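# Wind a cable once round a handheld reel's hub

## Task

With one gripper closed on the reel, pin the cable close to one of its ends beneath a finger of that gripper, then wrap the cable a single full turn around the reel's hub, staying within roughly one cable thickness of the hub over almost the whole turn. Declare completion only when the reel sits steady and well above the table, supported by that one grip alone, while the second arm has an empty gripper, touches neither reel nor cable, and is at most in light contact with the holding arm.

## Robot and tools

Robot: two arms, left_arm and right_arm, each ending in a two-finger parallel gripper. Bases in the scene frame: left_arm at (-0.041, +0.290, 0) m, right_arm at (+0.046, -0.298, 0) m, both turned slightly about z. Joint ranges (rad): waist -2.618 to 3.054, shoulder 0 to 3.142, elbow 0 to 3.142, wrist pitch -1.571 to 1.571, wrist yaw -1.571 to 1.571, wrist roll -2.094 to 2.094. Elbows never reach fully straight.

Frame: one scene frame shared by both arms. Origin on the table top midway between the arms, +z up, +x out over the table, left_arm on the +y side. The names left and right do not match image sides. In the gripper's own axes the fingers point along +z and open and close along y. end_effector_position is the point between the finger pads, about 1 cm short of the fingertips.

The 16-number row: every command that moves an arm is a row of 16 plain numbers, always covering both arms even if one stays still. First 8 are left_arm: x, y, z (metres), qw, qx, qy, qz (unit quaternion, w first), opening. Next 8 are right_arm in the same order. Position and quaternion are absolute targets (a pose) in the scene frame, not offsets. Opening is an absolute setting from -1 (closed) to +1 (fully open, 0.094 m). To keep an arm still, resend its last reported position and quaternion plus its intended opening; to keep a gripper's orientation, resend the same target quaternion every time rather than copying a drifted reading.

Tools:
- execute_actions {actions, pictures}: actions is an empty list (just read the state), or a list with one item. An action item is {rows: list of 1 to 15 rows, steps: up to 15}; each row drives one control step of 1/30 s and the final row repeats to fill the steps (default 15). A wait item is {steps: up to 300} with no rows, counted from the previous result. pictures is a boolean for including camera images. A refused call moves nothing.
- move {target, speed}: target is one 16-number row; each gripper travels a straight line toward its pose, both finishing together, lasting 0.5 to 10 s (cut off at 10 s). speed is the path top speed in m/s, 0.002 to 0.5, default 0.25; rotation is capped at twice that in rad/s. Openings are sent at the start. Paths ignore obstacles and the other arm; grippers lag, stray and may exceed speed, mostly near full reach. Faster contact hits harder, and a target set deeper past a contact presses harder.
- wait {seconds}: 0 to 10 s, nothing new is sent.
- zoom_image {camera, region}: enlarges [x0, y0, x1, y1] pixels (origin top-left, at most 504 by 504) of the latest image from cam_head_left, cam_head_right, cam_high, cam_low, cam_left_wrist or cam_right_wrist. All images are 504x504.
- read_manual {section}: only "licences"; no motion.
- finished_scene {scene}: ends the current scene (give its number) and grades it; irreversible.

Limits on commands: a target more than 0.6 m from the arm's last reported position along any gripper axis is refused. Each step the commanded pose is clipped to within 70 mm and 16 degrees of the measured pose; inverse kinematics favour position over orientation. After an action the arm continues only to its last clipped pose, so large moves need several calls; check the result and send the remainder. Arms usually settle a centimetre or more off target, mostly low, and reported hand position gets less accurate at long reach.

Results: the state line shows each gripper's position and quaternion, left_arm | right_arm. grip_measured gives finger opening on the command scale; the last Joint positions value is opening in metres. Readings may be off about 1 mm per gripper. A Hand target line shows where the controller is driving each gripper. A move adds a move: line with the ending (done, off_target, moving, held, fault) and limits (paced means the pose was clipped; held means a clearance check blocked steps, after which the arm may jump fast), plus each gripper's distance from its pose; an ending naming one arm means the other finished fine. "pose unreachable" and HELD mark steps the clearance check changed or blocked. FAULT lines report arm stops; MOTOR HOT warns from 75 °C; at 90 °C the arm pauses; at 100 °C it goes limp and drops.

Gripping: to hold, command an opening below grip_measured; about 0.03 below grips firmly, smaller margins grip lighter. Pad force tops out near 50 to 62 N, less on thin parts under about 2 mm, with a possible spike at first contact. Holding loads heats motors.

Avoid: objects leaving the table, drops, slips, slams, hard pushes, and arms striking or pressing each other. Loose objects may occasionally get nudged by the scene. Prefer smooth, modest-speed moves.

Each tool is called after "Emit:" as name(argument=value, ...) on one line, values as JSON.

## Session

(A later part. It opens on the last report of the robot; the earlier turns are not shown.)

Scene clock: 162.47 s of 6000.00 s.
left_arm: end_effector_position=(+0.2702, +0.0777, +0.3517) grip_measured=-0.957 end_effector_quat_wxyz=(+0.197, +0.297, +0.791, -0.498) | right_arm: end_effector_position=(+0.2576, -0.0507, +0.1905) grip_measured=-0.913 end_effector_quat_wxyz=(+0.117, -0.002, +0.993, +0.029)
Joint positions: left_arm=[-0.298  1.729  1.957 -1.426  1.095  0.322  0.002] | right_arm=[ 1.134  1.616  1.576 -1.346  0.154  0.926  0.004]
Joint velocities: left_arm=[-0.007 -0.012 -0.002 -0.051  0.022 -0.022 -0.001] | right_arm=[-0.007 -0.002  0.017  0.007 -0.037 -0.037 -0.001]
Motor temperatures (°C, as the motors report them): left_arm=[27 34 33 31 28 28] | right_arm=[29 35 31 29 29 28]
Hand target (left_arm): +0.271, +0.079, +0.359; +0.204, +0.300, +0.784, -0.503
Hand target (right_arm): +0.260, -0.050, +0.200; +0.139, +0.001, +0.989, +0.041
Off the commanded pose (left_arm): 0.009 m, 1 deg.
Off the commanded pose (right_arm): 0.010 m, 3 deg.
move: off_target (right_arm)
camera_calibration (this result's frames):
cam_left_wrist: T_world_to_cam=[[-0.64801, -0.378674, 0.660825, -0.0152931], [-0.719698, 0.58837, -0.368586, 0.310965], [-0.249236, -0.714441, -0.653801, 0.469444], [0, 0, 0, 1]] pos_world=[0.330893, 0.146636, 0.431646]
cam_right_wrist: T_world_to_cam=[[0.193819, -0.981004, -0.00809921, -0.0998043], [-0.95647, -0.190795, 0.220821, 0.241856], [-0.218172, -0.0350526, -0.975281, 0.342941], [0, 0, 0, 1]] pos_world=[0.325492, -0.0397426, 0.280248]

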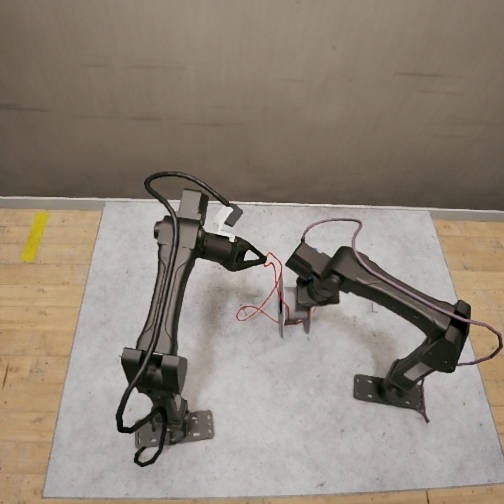

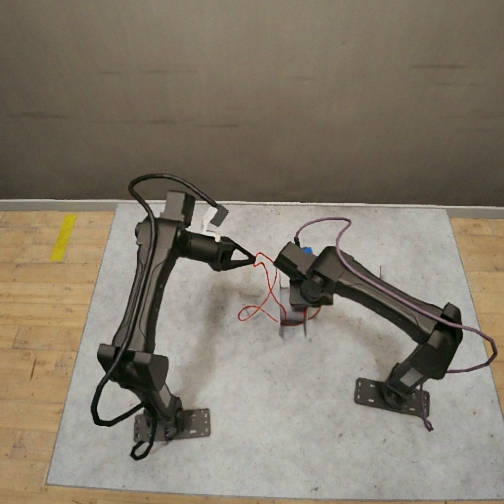

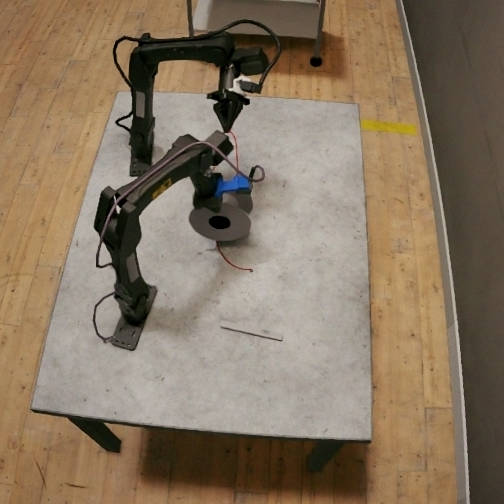

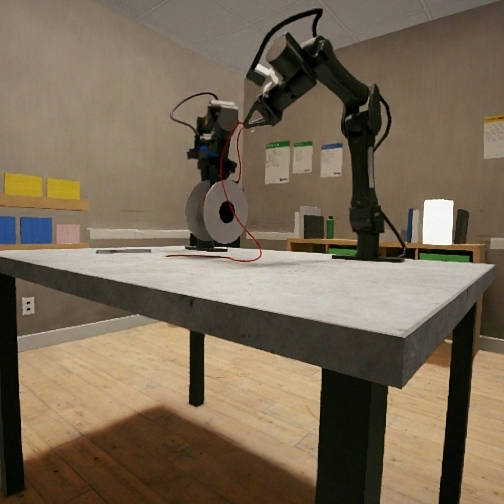

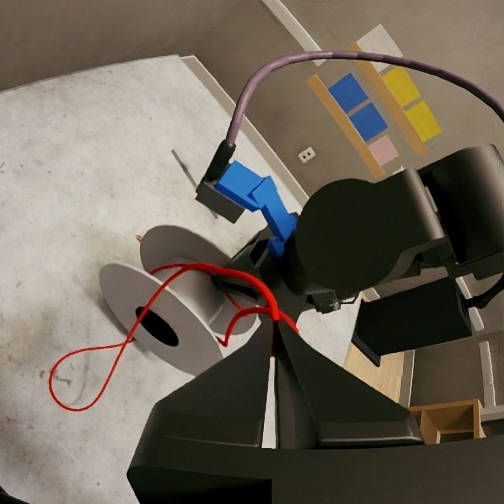

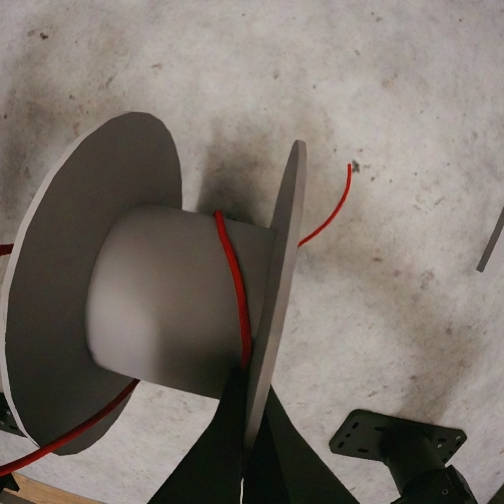

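Emit:
move(target=[0.32,0.05,0.33,0.2,0.3,0.78,-0.5,-1,0.19,-0.05,0.2,0.14,0,0.99,0.04,-1], speed=0.1)

Scene clock: 166.90 s of 6000.00 s.
left_arm: end_effector_position=(+0.3162, +0.0540, +0.3201) grip_measured=-0.957 end_effector_quat_wxyz=(+0.186, +0.290, +0.794, -0.501) | right_arm: end_effector_position=(+0.1889, -0.0448, +0.1931) grip_measured=-0.913 end_effector_quat_wxyz=(+0.122, -0.003, +0.992, +0.038)
Joint positions: left_arm=[-0.34   1.876  2.001 -1.272  1.082  0.234  0.002] | right_arm=[ 1.363  1.499  1.47  -1.373  0.195  1.152  0.004]
Joint velocities: left_arm=[ 0.002 -0.012 -0.007  0.022 -0.037 -0.007 -0.001] | right_arm=[-0.007 -0.017 -0.017 -0.022  0.037 -0.007 -0.   ]
Motor temperatures (°C, as the motors report them): left_arm=[27 34 33 31 29 28] | right_arm=[29 34 31 29 29 28]
Hand target (left_arm): +0.319, +0.049, +0.330; +0.201, +0.302, +0.784, -0.503
Hand target (right_arm): +0.190, -0.050, +0.199; +0.137, +0.000, +0.990, +0.042
Off the commanded pose (left_arm): 0.011 m, 2 deg.
Off the commanded pose (right_arm): 0.009 m, 2 deg.
move: off_target (left_arm)
camera_calibration (this result's frames):
cam_left_wrist: T_world_to_cam=[[-0.629461, -0.379381, 0.678122, 0.0150397], [-0.729638, 0.588708, -0.347923, 0.342821], [-0.26722, -0.713788, -0.64738, 0.446918], [0, 0, 0, 1]] pos_world=[0.379028, 0.122889, 0.398403]
cam_right_wrist: T_world_to_cam=[[0.196431, -0.98021, -0.0245367, -0.0780063], [-0.958401, -0.197226, 0.206324, 0.179541], [-0.20708, -0.0170125, -0.978176, 0.329894], [0, 0, 0, 1]] pos_world=[0.25571, -0.0354401, 0.283737]

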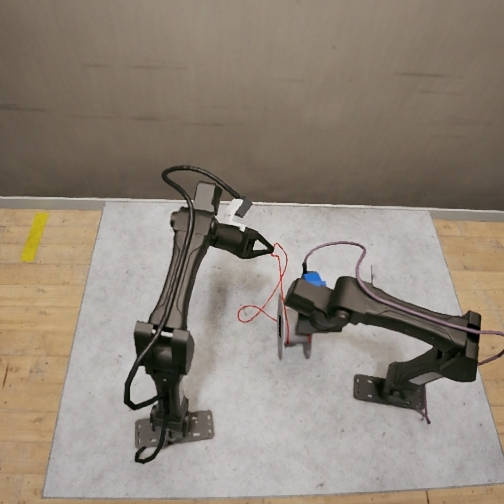

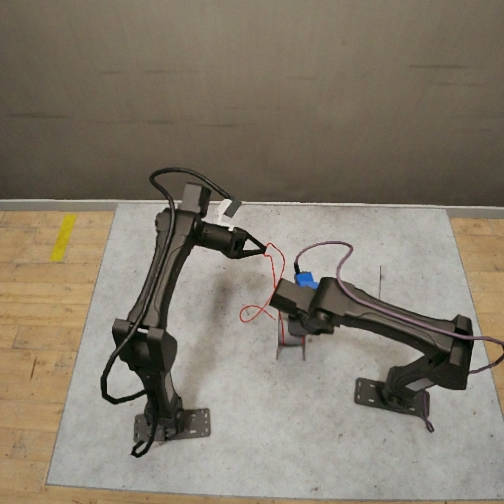

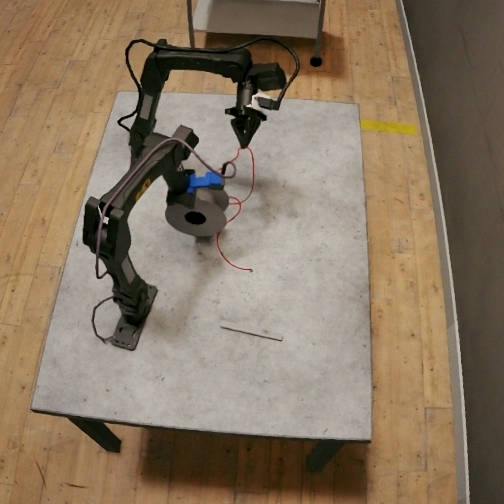

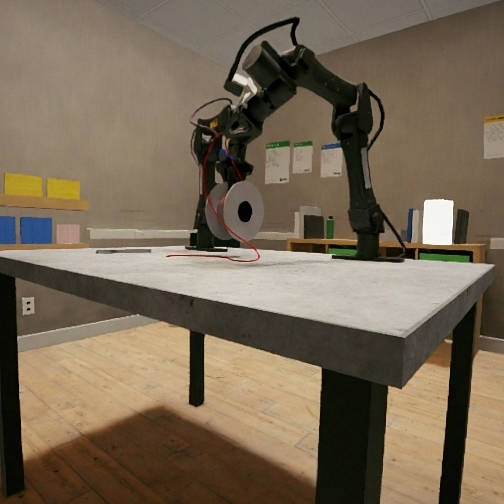

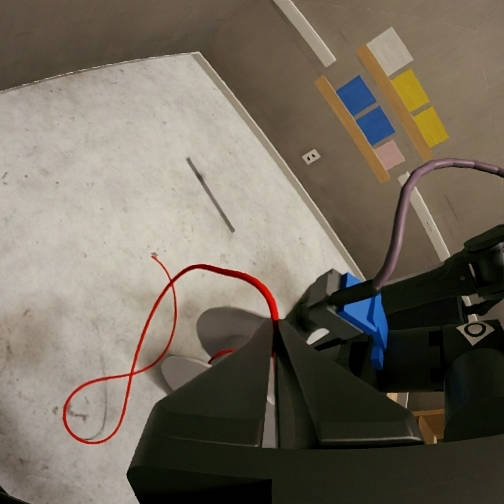

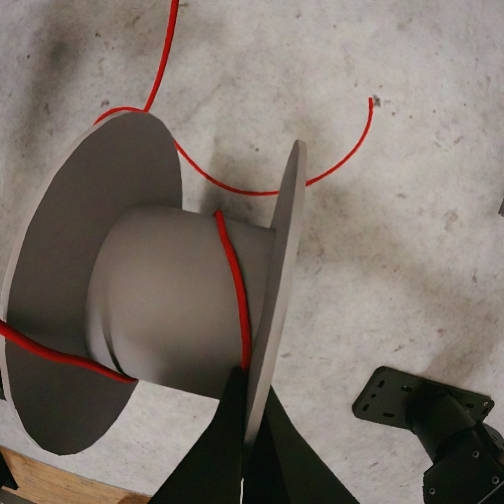

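Emit:
move(target=[0.36,0.045,0.265,0.15,0.2,0.8,-0.55,-1,0.19,-0.02,0.2,0.14,0,0.99,0.04,-1], speed=0.1)

Emit:
move(target=[0.375,0.04,0.18,0.1,0.15,0.8,-0.57,-1,0.19,0.0,0.22,0.14,0,0.99,0.04,-1], speed=0.1)

Scene clock: 171.43 s of 6000.00 s.
left_arm: end_effector_position=(+0.3573, +0.0410, +0.2659) grip_measured=-0.957 end_effector_quat_wxyz=(+0.147, +0.204, +0.802, -0.542) | right_arm: end_effector_position=(+0.1867, -0.0253, +0.1913) grip_measured=-0.913 end_effector_quat_wxyz=(+0.124, -0.000, +0.992, +0.033)
Joint positions: left_arm=[-0.34   1.957  1.836 -0.938  1.134 -0.041  0.002] | right_arm=[ 1.402  1.574  1.536 -1.382  0.208  1.197  0.004]
Joint velocities: left_arm=[ 0.012  0.002 -0.017  0.037 -0.022 -0.051 -0.001] | right_arm=[ 0.002  0.002  0.007 -0.066  0.11   0.007  0.001]
Motor temperatures (°C, as the motors report them): left_arm=[27 34 33 31 29 28] | right_arm=[29 34 31 29 29 28]
Hand target (left_arm): +0.360, +0.044, +0.265; +0.149, +0.200, +0.798, -0.548
Hand target (right_arm): +0.190, -0.020, +0.200; +0.139, +0.000, +0.989, +0.040
Off the commanded pose (left_arm): 0.005 m, 1 deg.
Off the commanded pose (right_arm): 0.011 m, 2 deg.
move: off_target (right_arm)
camera_calibration (this result's frames):
cam_left_wrist: T_world_to_cam=[[-0.46602, -0.378227, 0.799856, -0.0180298], [-0.829411, 0.501517, -0.246087, 0.373797], [-0.308065, -0.778091, -0.547422, 0.404234], [0, 0, 0, 1]] pos_world=[0.42616, 0.120246, 0.327695]
cam_right_wrist: T_world_to_cam=[[0.189858, -0.981712, -0.0140164, -0.059335], [-0.96024, -0.188644, 0.205796, 0.182331], [-0.204676, -0.0256128, -0.978495, 0.327412], [0, 0, 0, 1]] pos_world=[0.25336, -0.0154683, 0.282016]

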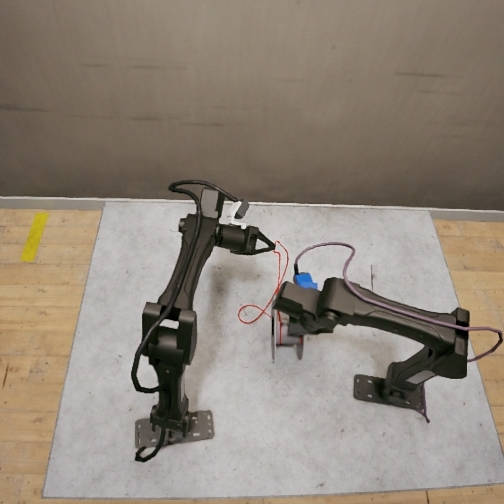

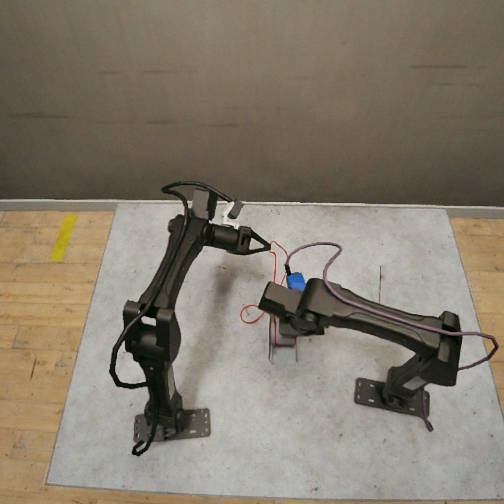

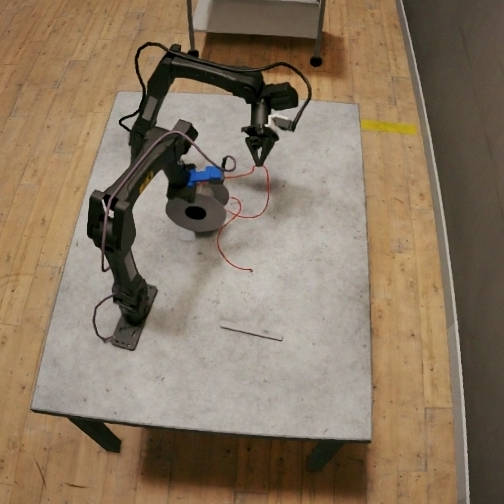

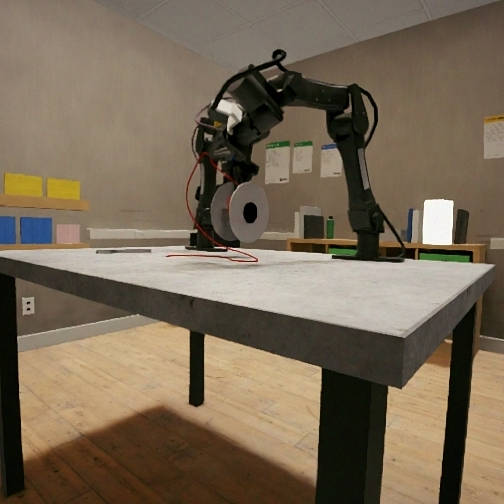

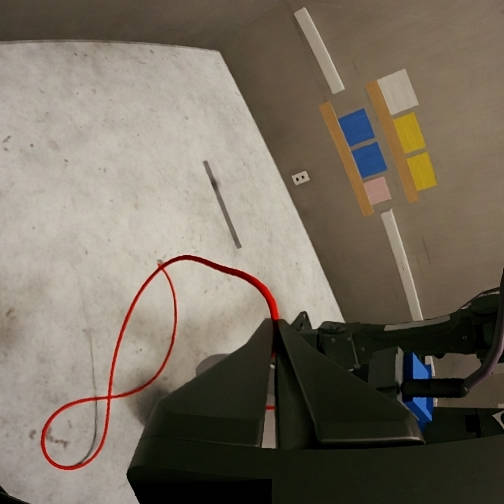

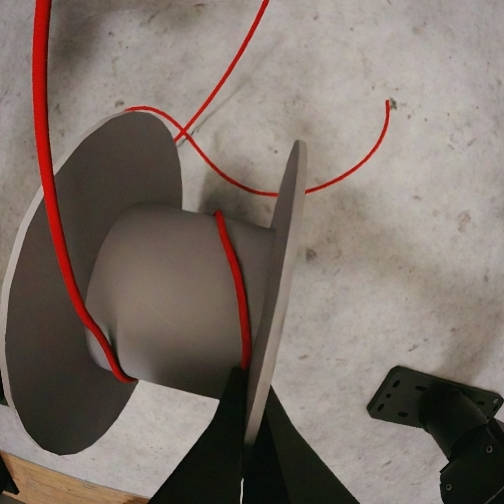

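Scene clock: 172.87 s of 6000.00 s.
left_arm: end_effector_position=(+0.3731, +0.0346, +0.1818) grip_measured=-0.957 end_effector_quat_wxyz=(+0.098, +0.155, +0.804, -0.565) | right_arm: end_effector_position=(+0.1867, -0.0057, +0.2114) grip_measured=-0.913 end_effector_quat_wxyz=(+0.123, -0.001, +0.992, +0.031)
Joint positions: left_arm=[-0.34   2.067  1.644 -0.667  1.176 -0.152  0.002] | right_arm=[ 1.425  1.669  1.719 -1.478  0.211  1.219  0.004]
Joint velocities: left_arm=[-0.007  0.002 -0.012 -0.037 -0.022  0.037  0.001] | right_arm=[-0.007 -0.017 -0.002 -0.007 -0.007 -0.022  0.   ]
Motor temperatures (°C, as the motors report them): left_arm=[27 34 33 31 29 28] | right_arm=[29 34 31 28 29 28]
Hand target (left_arm): +0.375, +0.040, +0.180; +0.100, +0.150, +0.801, -0.571
Hand target (right_arm): +0.190, -0.001, +0.220; +0.139, +0.000, +0.989, +0.041
Off the commanded pose (left_arm): 0.006 m, 1 deg.
Off the commanded pose (right_arm): 0.011 m, 2 deg.
move: off_target (right_arm)
camera_calibration (this result's frames):
cam_left_wrist: T_world_to_cam=[[-0.340797, -0.361536, 0.867841, -0.00544218], [-0.866298, 0.479363, -0.140493, 0.364716], [-0.365218, -0.799689, -0.476564, 0.367175], [0, 0, 0, 1]] pos_world=[0.448197, 0.116827, 0.230945]
cam_right_wrist: T_world_to_cam=[[0.190857, -0.981554, -0.0111655, -0.0405531], [-0.959779, -0.188984, 0.207628, 0.18146], [-0.205908, -0.0289108, -0.978144, 0.347726], [0, 0, 0, 1]] pos_world=[0.253501, 0.0045411, 0.301997]

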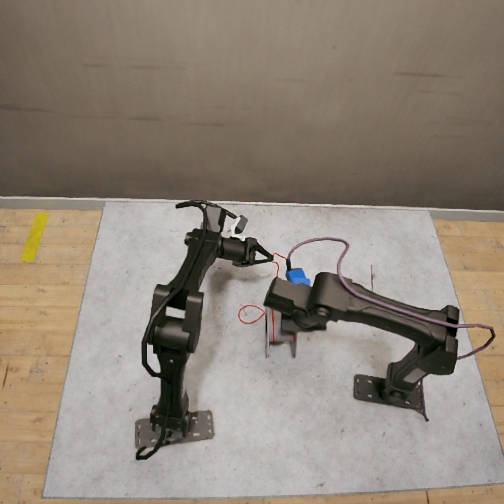

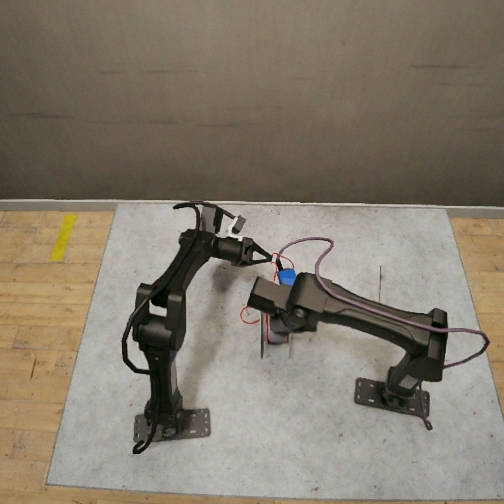

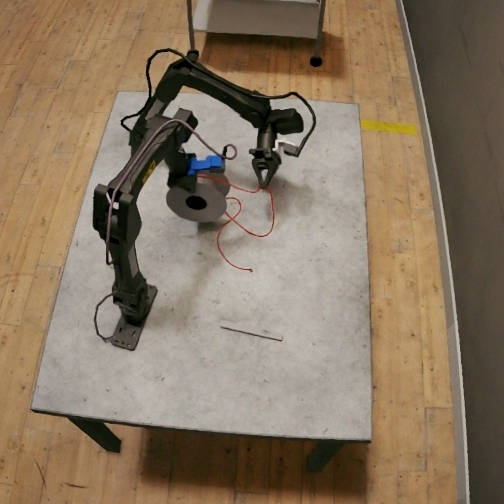

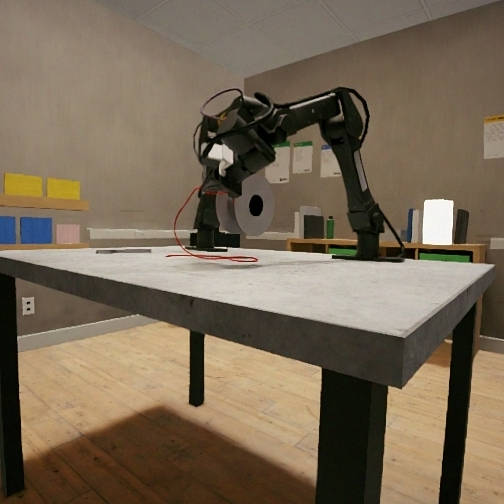

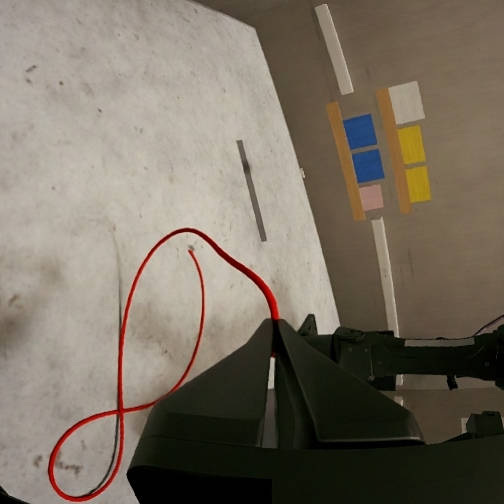

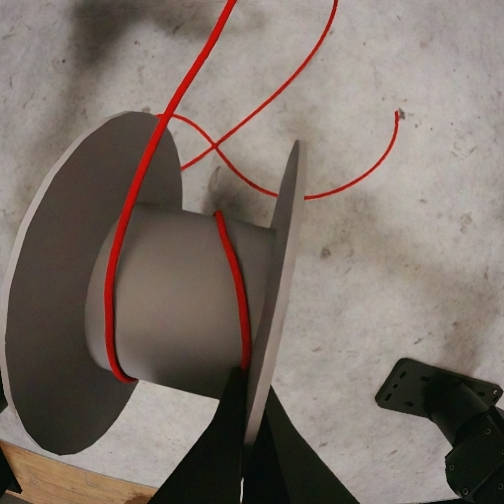

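Emit:
move(target=[0.345,0.035,0.085,0.05,0.08,0.81,-0.58,-1,0.19,0.0,0.26,0.14,0,0.99,0.04,-1], speed=0.1)

Emit:
move(target=[0.3,0.035,0.07,0,0,0.81,-0.58,-1,0.23,0.0,0.3,0.18,0,0.98,0.08,-1], speed=0.08)

Emit:
zoom_image(camera="cam_low", region=[160,120,320,280])

Scene clock: 178.17 s of 6000.00 s.
left_arm: end_effector_position=(+0.3453, +0.0355, +0.0988) grip_measured=-0.957 end_effector_quat_wxyz=(+0.049, +0.086, +0.801, -0.591) | right_arm: end_effector_position=(+0.1907, -0.0041, +0.2389) grip_measured=-0.913 end_effector_quat_wxyz=(+0.136, +0.002, +0.990, +0.042)
Joint positions: left_arm=[-0.345  2.088  1.277 -0.214  1.215 -0.386  0.002] | right_arm=[ 1.425  1.689  1.848 -1.558  0.23   1.219  0.004]
Joint velocities: left_arm=[ 0.017 -0.007 -0.007  0.081  0.095 -0.007 -0.001] | right_arm=[-0.017 -0.002 -0.017 -0.095 -0.066 -0.037  0.   ]
Motor temperatures (°C, as the motors report them): left_arm=[27 35 33 31 29 28] | right_arm=[29 34 31 28 29 28]
Hand target (left_arm): +0.345, +0.036, +0.085; +0.049, +0.081, +0.810, -0.579
Hand target (right_arm): +0.190, -0.002, +0.259; +0.153, -0.003, +0.986, +0.072
Off the commanded pose (left_arm): 0.014 m, 2 deg.
Off the commanded pose (right_arm): 0.022 m, 1 deg.
joint sent to its limit (right arm) — the command would take joint 4 (wrist pitch) past its lower limit, so that joint was sent only as far as its limit.
move: off_target (left_arm, right_arm)
camera_calibration (this result's frames):
cam_left_wrist: T_world_to_cam=[[-0.174927, -0.336209, 0.925399, -0.00640848], [-0.90185, 0.431837, -0.0135843, 0.329925], [-0.395054, -0.836947, -0.37875, 0.320159], [0, 0, 0, 1]] pos_world=[0.422902, 0.123328, 0.131672]
cam_right_wrist: T_world_to_cam=[[0.188152, -0.981739, -0.0280658, -0.0349394], [-0.965659, -0.190132, 0.177064, 0.188283], [-0.179167, -0.00621292, -0.983799, 0.371817], [0, 0, 0, 1]] pos_world=[0.255008, 0.00380719, 0.331475]

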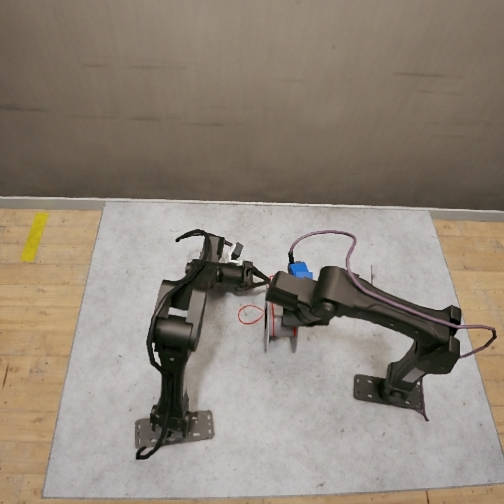

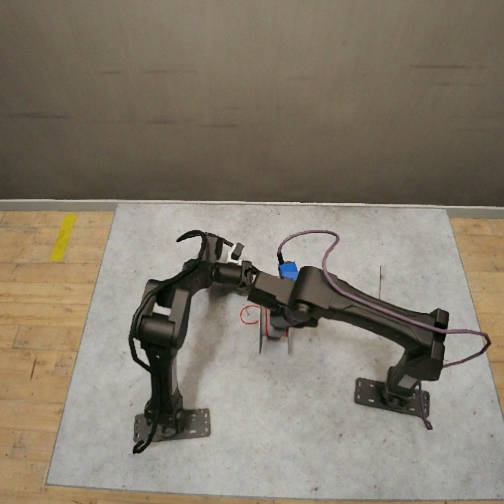

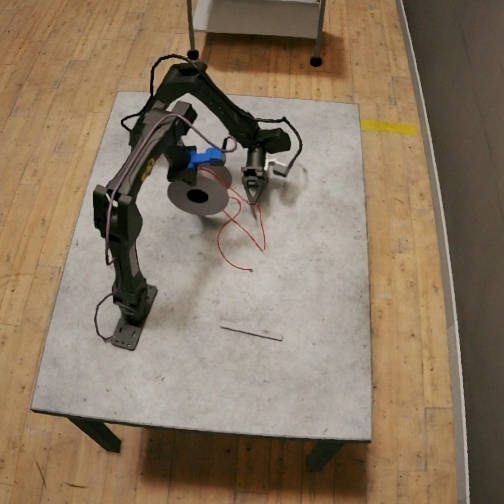

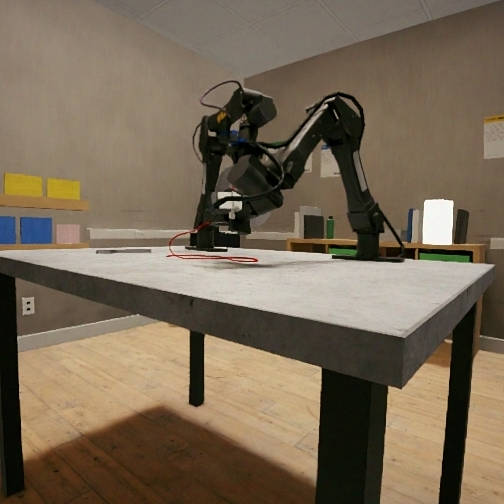

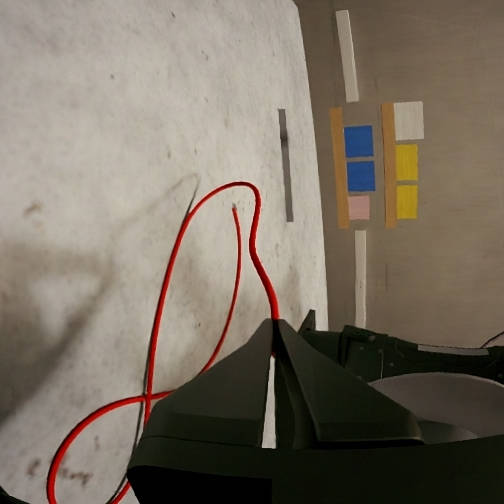

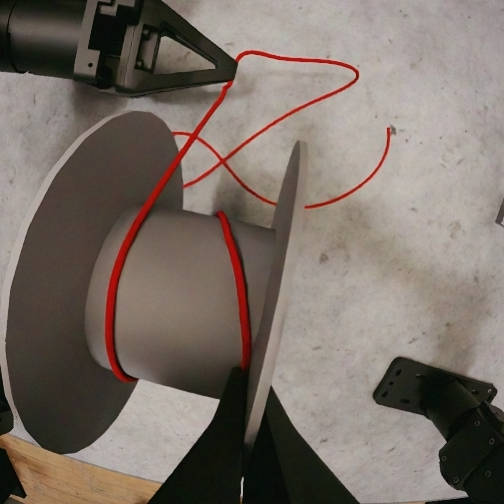

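Scene clock: 179.70 s of 6000.00 s.
left_arm: end_effector_position=(+0.3032, +0.0343, +0.0948) grip_measured=-0.957 end_effector_quat_wxyz=(-0.001, +0.030, +0.788, -0.616) | right_arm: end_effector_position=(+0.2217, -0.0010, +0.2689) grip_measured=-0.913 end_effector_quat_wxyz=(+0.162, -0.008, +0.984, +0.077)
Joint positions: left_arm=[-0.365  1.99   1.03   0.051  1.259 -0.648  0.002] | right_arm=[ 1.342  1.703  1.972 -1.558  0.23   1.105  0.004]
Joint velocities: left_arm=[ 0.002 -0.012 -0.037  0.081  0.095 -0.095  0.   ] | right_arm=[ 0.017 -0.017 -0.007  0.066  0.11  -0.022 -0.   ]
Motor temperatures (°C, as the motors report them): left_arm=[27 35 32 31 29 28] | right_arm=[29 34 31 28 29 28]
Hand target (left_arm): +0.299, +0.037, +0.071; -0.002, +0.002, +0.813, -0.582
Hand target (right_arm): +0.228, -0.003, +0.300; +0.198, -0.003, +0.974, +0.111
Off the commanded pose (left_arm): 0.025 m, 6 deg.
Off the commanded pose (right_arm): 0.032 m, 2 deg.
joint sent to its limit (right arm) — the command would take joint 4 (wrist pitch) past its lower limit, so that joint was sent only as far as its limit.
move: off_target (left_arm, right_arm)
camera_calibration (this result's frames):
cam_left_wrist: T_world_to_cam=[[-0.0270149, -0.289355, 0.95684, -0.0599438], [-0.906847, 0.409829, 0.0983317, 0.284107], [-0.420593, -0.865051, -0.273472, 0.299755], [0, 0, 0, 1]] pos_world=[0.382097, 0.125523, 0.111395]
cam_right_wrist: T_world_to_cam=[[0.2167, -0.972741, -0.082554, -0.0284988], [-0.967993, -0.225068, 0.11106, 0.231772], [-0.126613, 0.0558449, -0.990379, 0.397076], [0, 0, 0, 1]] pos_world=[0.280804, 0.00226782, 0.365162]

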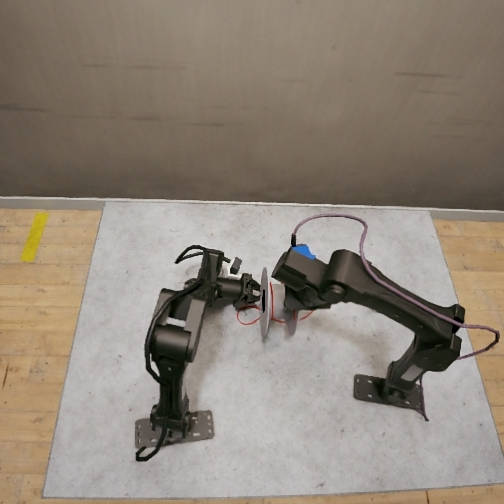

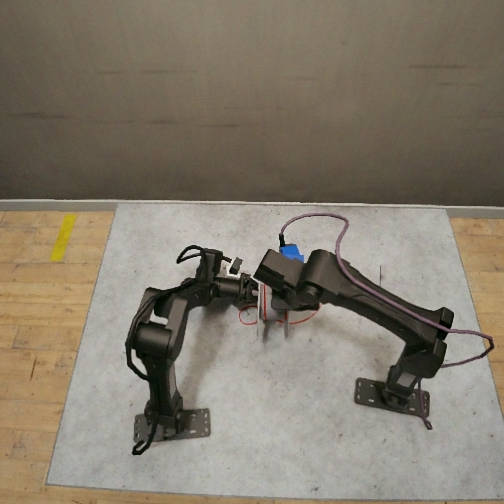

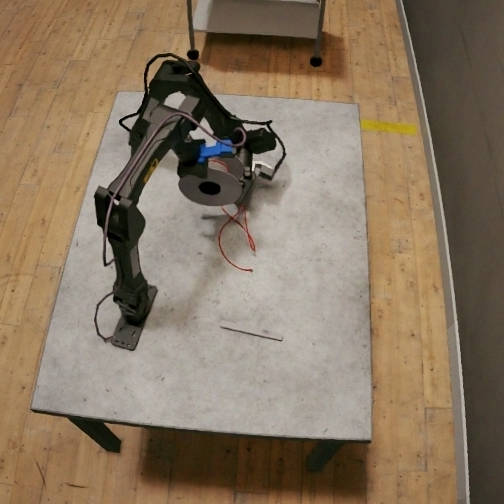

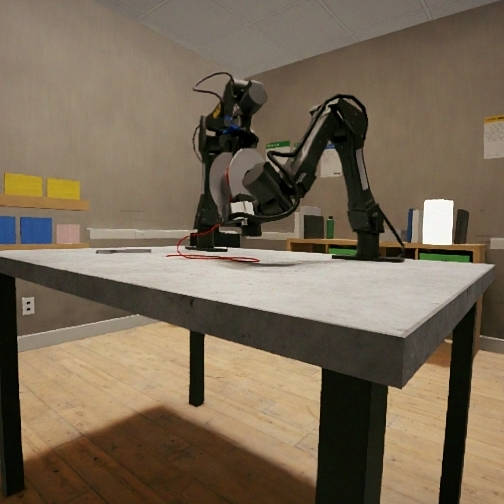

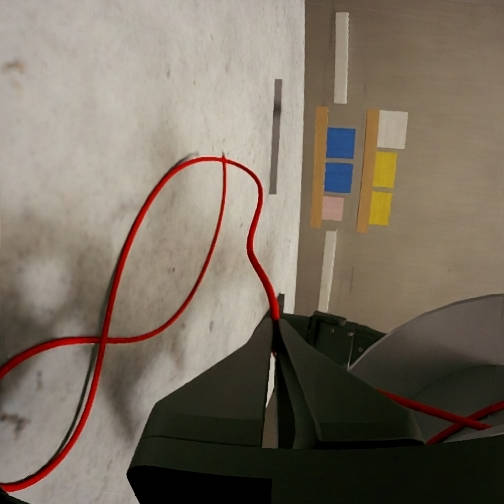

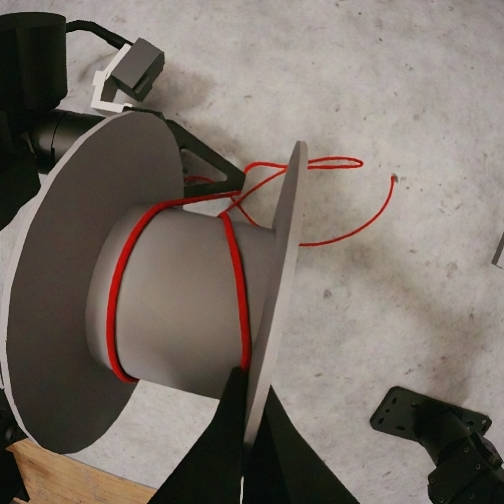

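Region (160, 120, 320, 280) of cam_low's 504x504 image, scaled by 3.150, with more detail than that image has.

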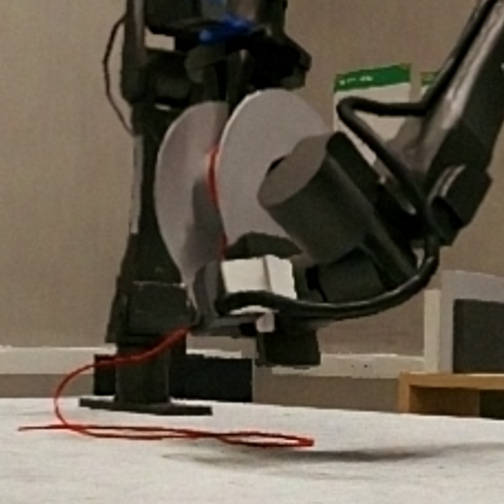

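Tight. Release gently, relaxing tension.

Emit:
execute_actions(actions=[{"rows":[[0.303,0.036,0.09,0,0.03,0.79,-0.61,-1,0.222,0,0.28,0.17,0,0.98,0.08,-1],[0.303,0.036,0.09,0,0.03,0.79,-0.61,-1,0.222,0,0.28,0.17,0,0.98,0.08,-1],[0.303,0.036,0.09,0,0.03,0.79,-0.61,-1,0.222,0,0.28,0.17,0,0.98,0.08,-1],[0.303,0.036,0.09,0,0.03,0.79,-0.61,-1,0.222,0,0.28,0.17,0,0.98,0.08,-1],[0.303,0.036,0.085,0,0.03,0.79,-0.61,-0.65,0.222,0,0.28,0.17,0,0.98,0.08,-1]],"steps":12}], pictures=false)

Emit:
move(target=[0.3,0.14,0.1,0,0.03,0.79,-0.61,-0.65,0.25,-0.03,0.32,0.21,0,0.97,0.11,-1], speed=0.15)

Emit:
move(target=[0.15,0.33,0.25,0.5,0,0.866,0,-0.65,0.3,-0.04,0.38,0.26,0,0.955,0.14,-1])

Emit:
zoom_image(camera="cam_low", region=[120,70,300,280])

Scene clock: 184.93 s of 6000.00 s.
left_arm: end_effector_position=(+0.3040, +0.0342, +0.0928) grip_measured=-0.653 end_effector_quat_wxyz=(+0.005, +0.036, +0.787, -0.616) | right_arm: end_effector_position=(+0.2217, -0.0006, +0.2686) grip_measured=-0.913 end_effector_quat_wxyz=(+0.162, -0.005, +0.984, +0.077)
Joint positions: left_arm=[-0.365  1.997  1.029  0.063  1.258 -0.637  0.016] | right_arm=[ 1.342  1.705  1.972 -1.558  0.23   1.111  0.004]
Joint velocities: left_arm=[ 0.002  0.002  0.012 -0.007 -0.037 -0.007  0.001] | right_arm=[-0.017 -0.002  0.012 -0.007 -0.051  0.007  0.   ]
Motor temperatures (°C, as the motors report them): left_arm=[27 35 32 31 29 28] | right_arm=[29 34 32 28 29 28]
Hand target (left_arm): +0.303, +0.036, +0.085; +0.000, +0.030, +0.791, -0.611
Hand target (right_arm): +0.222, -0.000, +0.280; +0.175, -0.001, +0.980, +0.090
Off the commanded pose (left_arm): 0.008 m, 1 deg.
Off the commanded pose (right_arm): 0.011 m, 1 deg.
joint sent to its limit (right arm) — the command would take joint 4 (wrist pitch) past its lower limit, so that joint was sent only as far as its limit.
Steps of this call (steps 1 to 145: nothing new was sent; steps 146 to 157: all 12 steps of this action). Readings (end_effector_position):
146: left_arm (+0.3033, +0.0339, +0.0966) | right_arm (+0.2218, -0.0007, +0.2686)
147: left_arm (+0.3028, +0.0338, +0.0970) | right_arm (+0.2218, -0.0007, +0.2686)
149: left_arm (+0.3026, +0.0337, +0.0972) | right_arm (+0.2217, -0.0006, +0.2686)
153: left_arm (+0.3038, +0.0341, +0.0941) | right_arm (+0.2217, -0.0006, +0.2686)
157: the state above

Scene clock: 187.07 s of 6000.00 s.
left_arm: end_effector_position=(+0.2975, +0.1403, +0.0971) grip_measured=-0.653 end_effector_quat_wxyz=(-0.001, +0.020, +0.793, -0.609) | right_arm: end_effector_position=(+0.2447, -0.0245, +0.3012) grip_measured=-0.913 end_effector_quat_wxyz=(+0.195, -0.009, +0.975, +0.105)
Joint positions: left_arm=[-0.067  2.105  1.293 -1.086  1.295  0.363  0.016] | right_arm=[ 1.251  1.637  2.01  -1.558  0.231  0.999  0.004]
Joint velocities: left_arm=[ 0.012  0.007  0.022 -0.037  0.066  0.081  0.   ] | right_arm=[ 0.017 -0.007 -0.002 -0.022 -0.051  0.022  0.   ]
Motor temperatures (°C, as the motors report them): left_arm=[27 35 32 31 29 28] | right_arm=[29 34 32 28 29 28]
Hand target (left_arm): +0.303, +0.141, +0.101; +0.005, +0.026, +0.791, -0.612
Hand target (right_arm): +0.249, -0.031, +0.320; +0.219, -0.001, +0.968, +0.120
Off the commanded pose (left_arm): 0.004 m, 1 deg.
Off the commanded pose (right_arm): 0.020 m, 2 deg.
joint sent to its limit (right arm) — the command would take joint 4 (wrist pitch) past its lower limit, so that joint was sent only as far as its limit.
move: off_target (right_arm)
camera_calibration (this result's frames):
cam_left_wrist: T_world_to_cam=[[-0.00991413, -0.305056, 0.952283, -0.0340769], [-0.911434, 0.394495, 0.116884, 0.236957], [-0.411327, -0.866784, -0.281949, 0.388], [0, 0, 0, 1]] pos_world=[0.375227, 0.232439, 0.114151]
cam_right_wrist: T_world_to_cam=[[0.229222, -0.965647, -0.122404, -0.0446052], [-0.971458, -0.234841, 0.0334474, 0.269052], [-0.0610439, 0.111243, -0.991917, 0.419081], [0, 0, 0, 1]] pos_world=[0.297179, -0.0265083, 0.401234]

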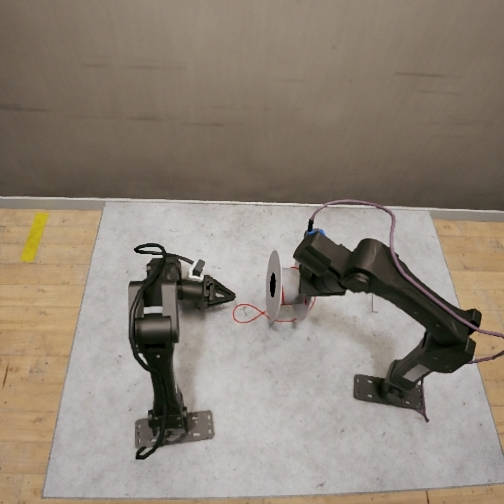

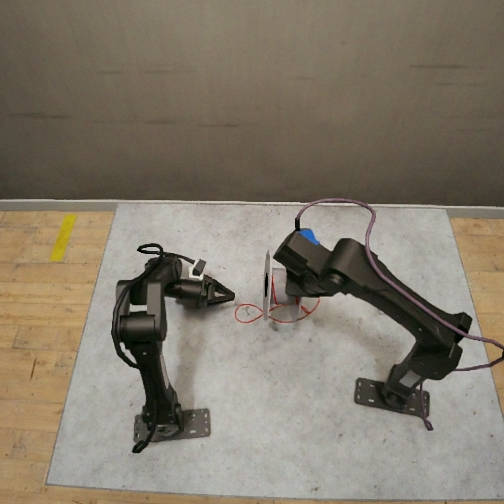

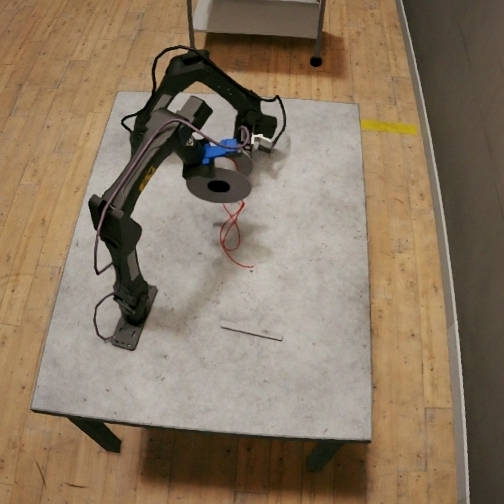

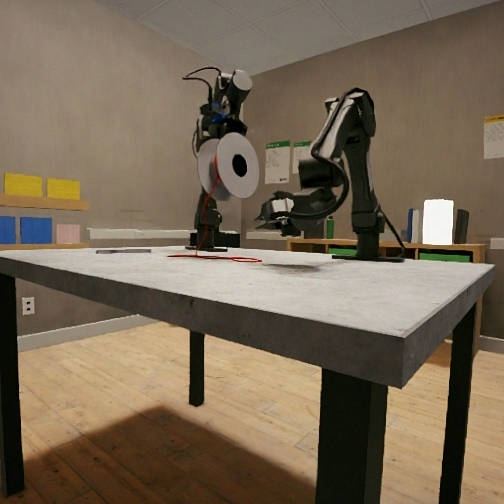

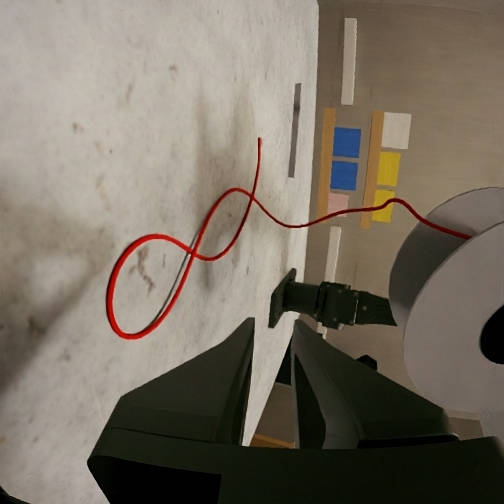

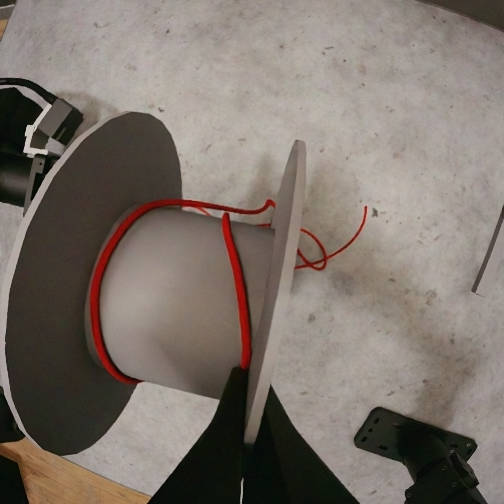

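Scene clock: 191.00 s of 6000.00 s.
left_arm: end_effector_position=(+0.1544, +0.3350, +0.2560) grip_measured=-0.653 end_effector_quat_wxyz=(+0.506, +0.006, +0.863, +0.004) | right_arm: end_effector_position=(+0.2945, -0.0387, +0.3708) grip_measured=-0.913 end_effector_quat_wxyz=(+0.277, -0.009, +0.947, +0.162)
Joint positions: left_arm=[ 0.704  0.534  0.859 -1.018  0.702  0.507  0.016] | right_arm=[ 1.105  1.677  2.281 -1.557  0.227  0.825  0.004]
Joint velocities: left_arm=[ 0.012 -0.007  0.002 -0.007  0.007 -0.007 -0.   ] | right_arm=[-0.007 -0.017  0.012  0.037 -0.066 -0.007 -0.001]
Motor temperatures (°C, as the motors report them): left_arm=[27 35 32 31 29 28] | right_arm=[29 34 32 29 29 28]
Hand target (left_arm): +0.152, +0.332, +0.252; +0.504, +0.005, +0.864, -0.003
Hand target (right_arm): +0.299, -0.042, +0.380; +0.290, -0.003, +0.942, +0.167
Off the commanded pose (left_arm): 0.009 m, 1 deg.
Off the commanded pose (right_arm): 0.011 m, 3 deg.
joint sent to its limit (right arm) — the command would take joint 4 (wrist pitch) past its lower limit, so that joint was sent only as far as its limit.
move: off_target (right_arm)
camera_calibration (this result's frames):
cam_left_wrist: T_world_to_cam=[[0.0480781, -0.99869, -0.0175176, 0.344311], [-0.78749, -0.0271104, -0.61573, 0.320812], [0.614449, 0.0433981, -0.787762, 0.208883], [0, 0, 0, 1]] pos_world=[0.107735, 0.343492, 0.368115]
cam_right_wrist: T_world_to_cam=[[0.262112, -0.945436, -0.193515, -0.0437573], [-0.959262, -0.233344, -0.159272, 0.379773], [0.105426, 0.227379, -0.968083, 0.439351], [0, 0, 0, 1]] pos_world=[0.329452, -0.0526512, 0.477348]

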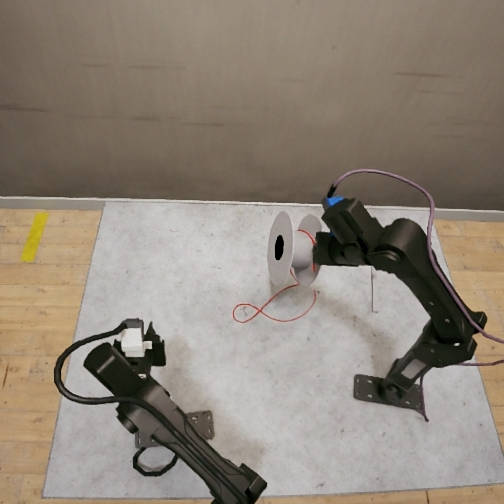

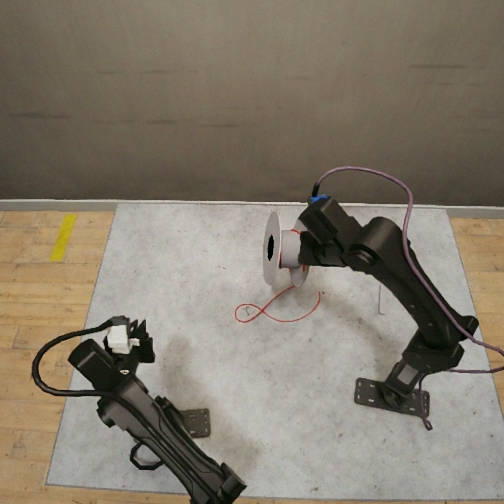

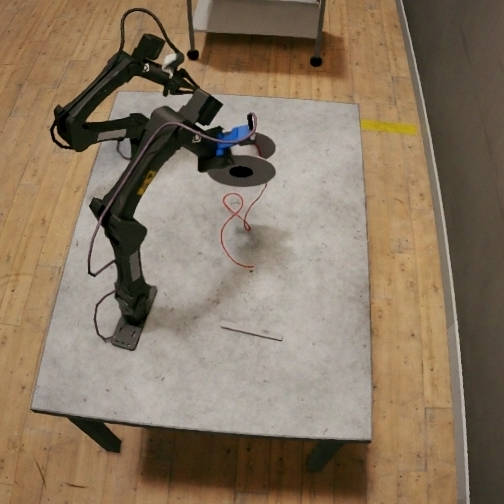

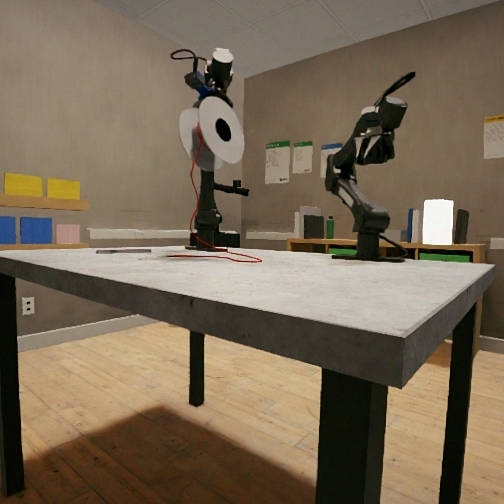

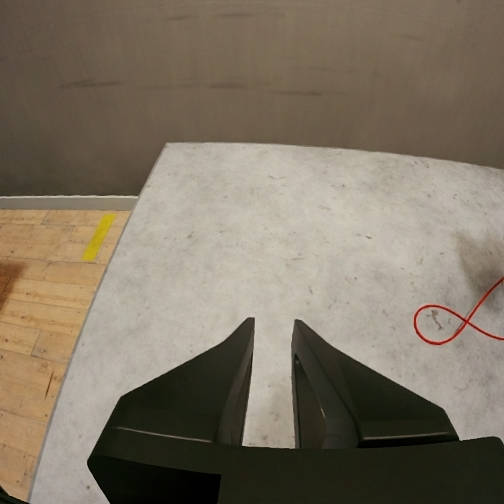

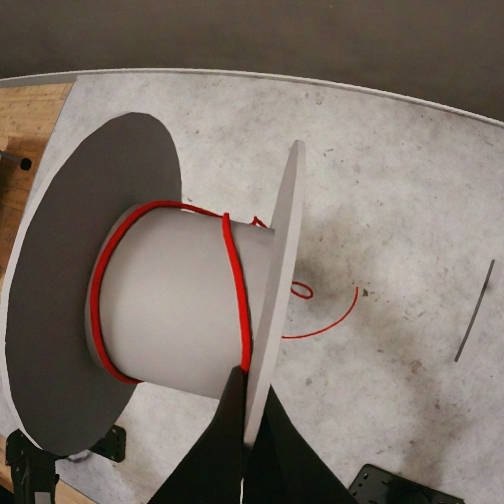

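Region (120, 70, 300, 280) of cam_low's 504x504 image, scaled by 2.400, with more detail than that image has; it fills the left 432 columns of this view, and the rest is white.

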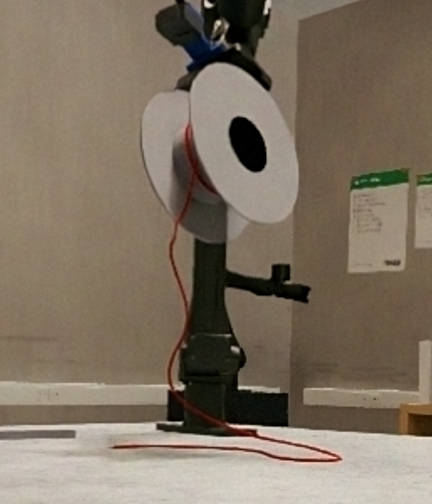

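Emit:
finished_scene(scene=2)

The scene is finished: the task was done.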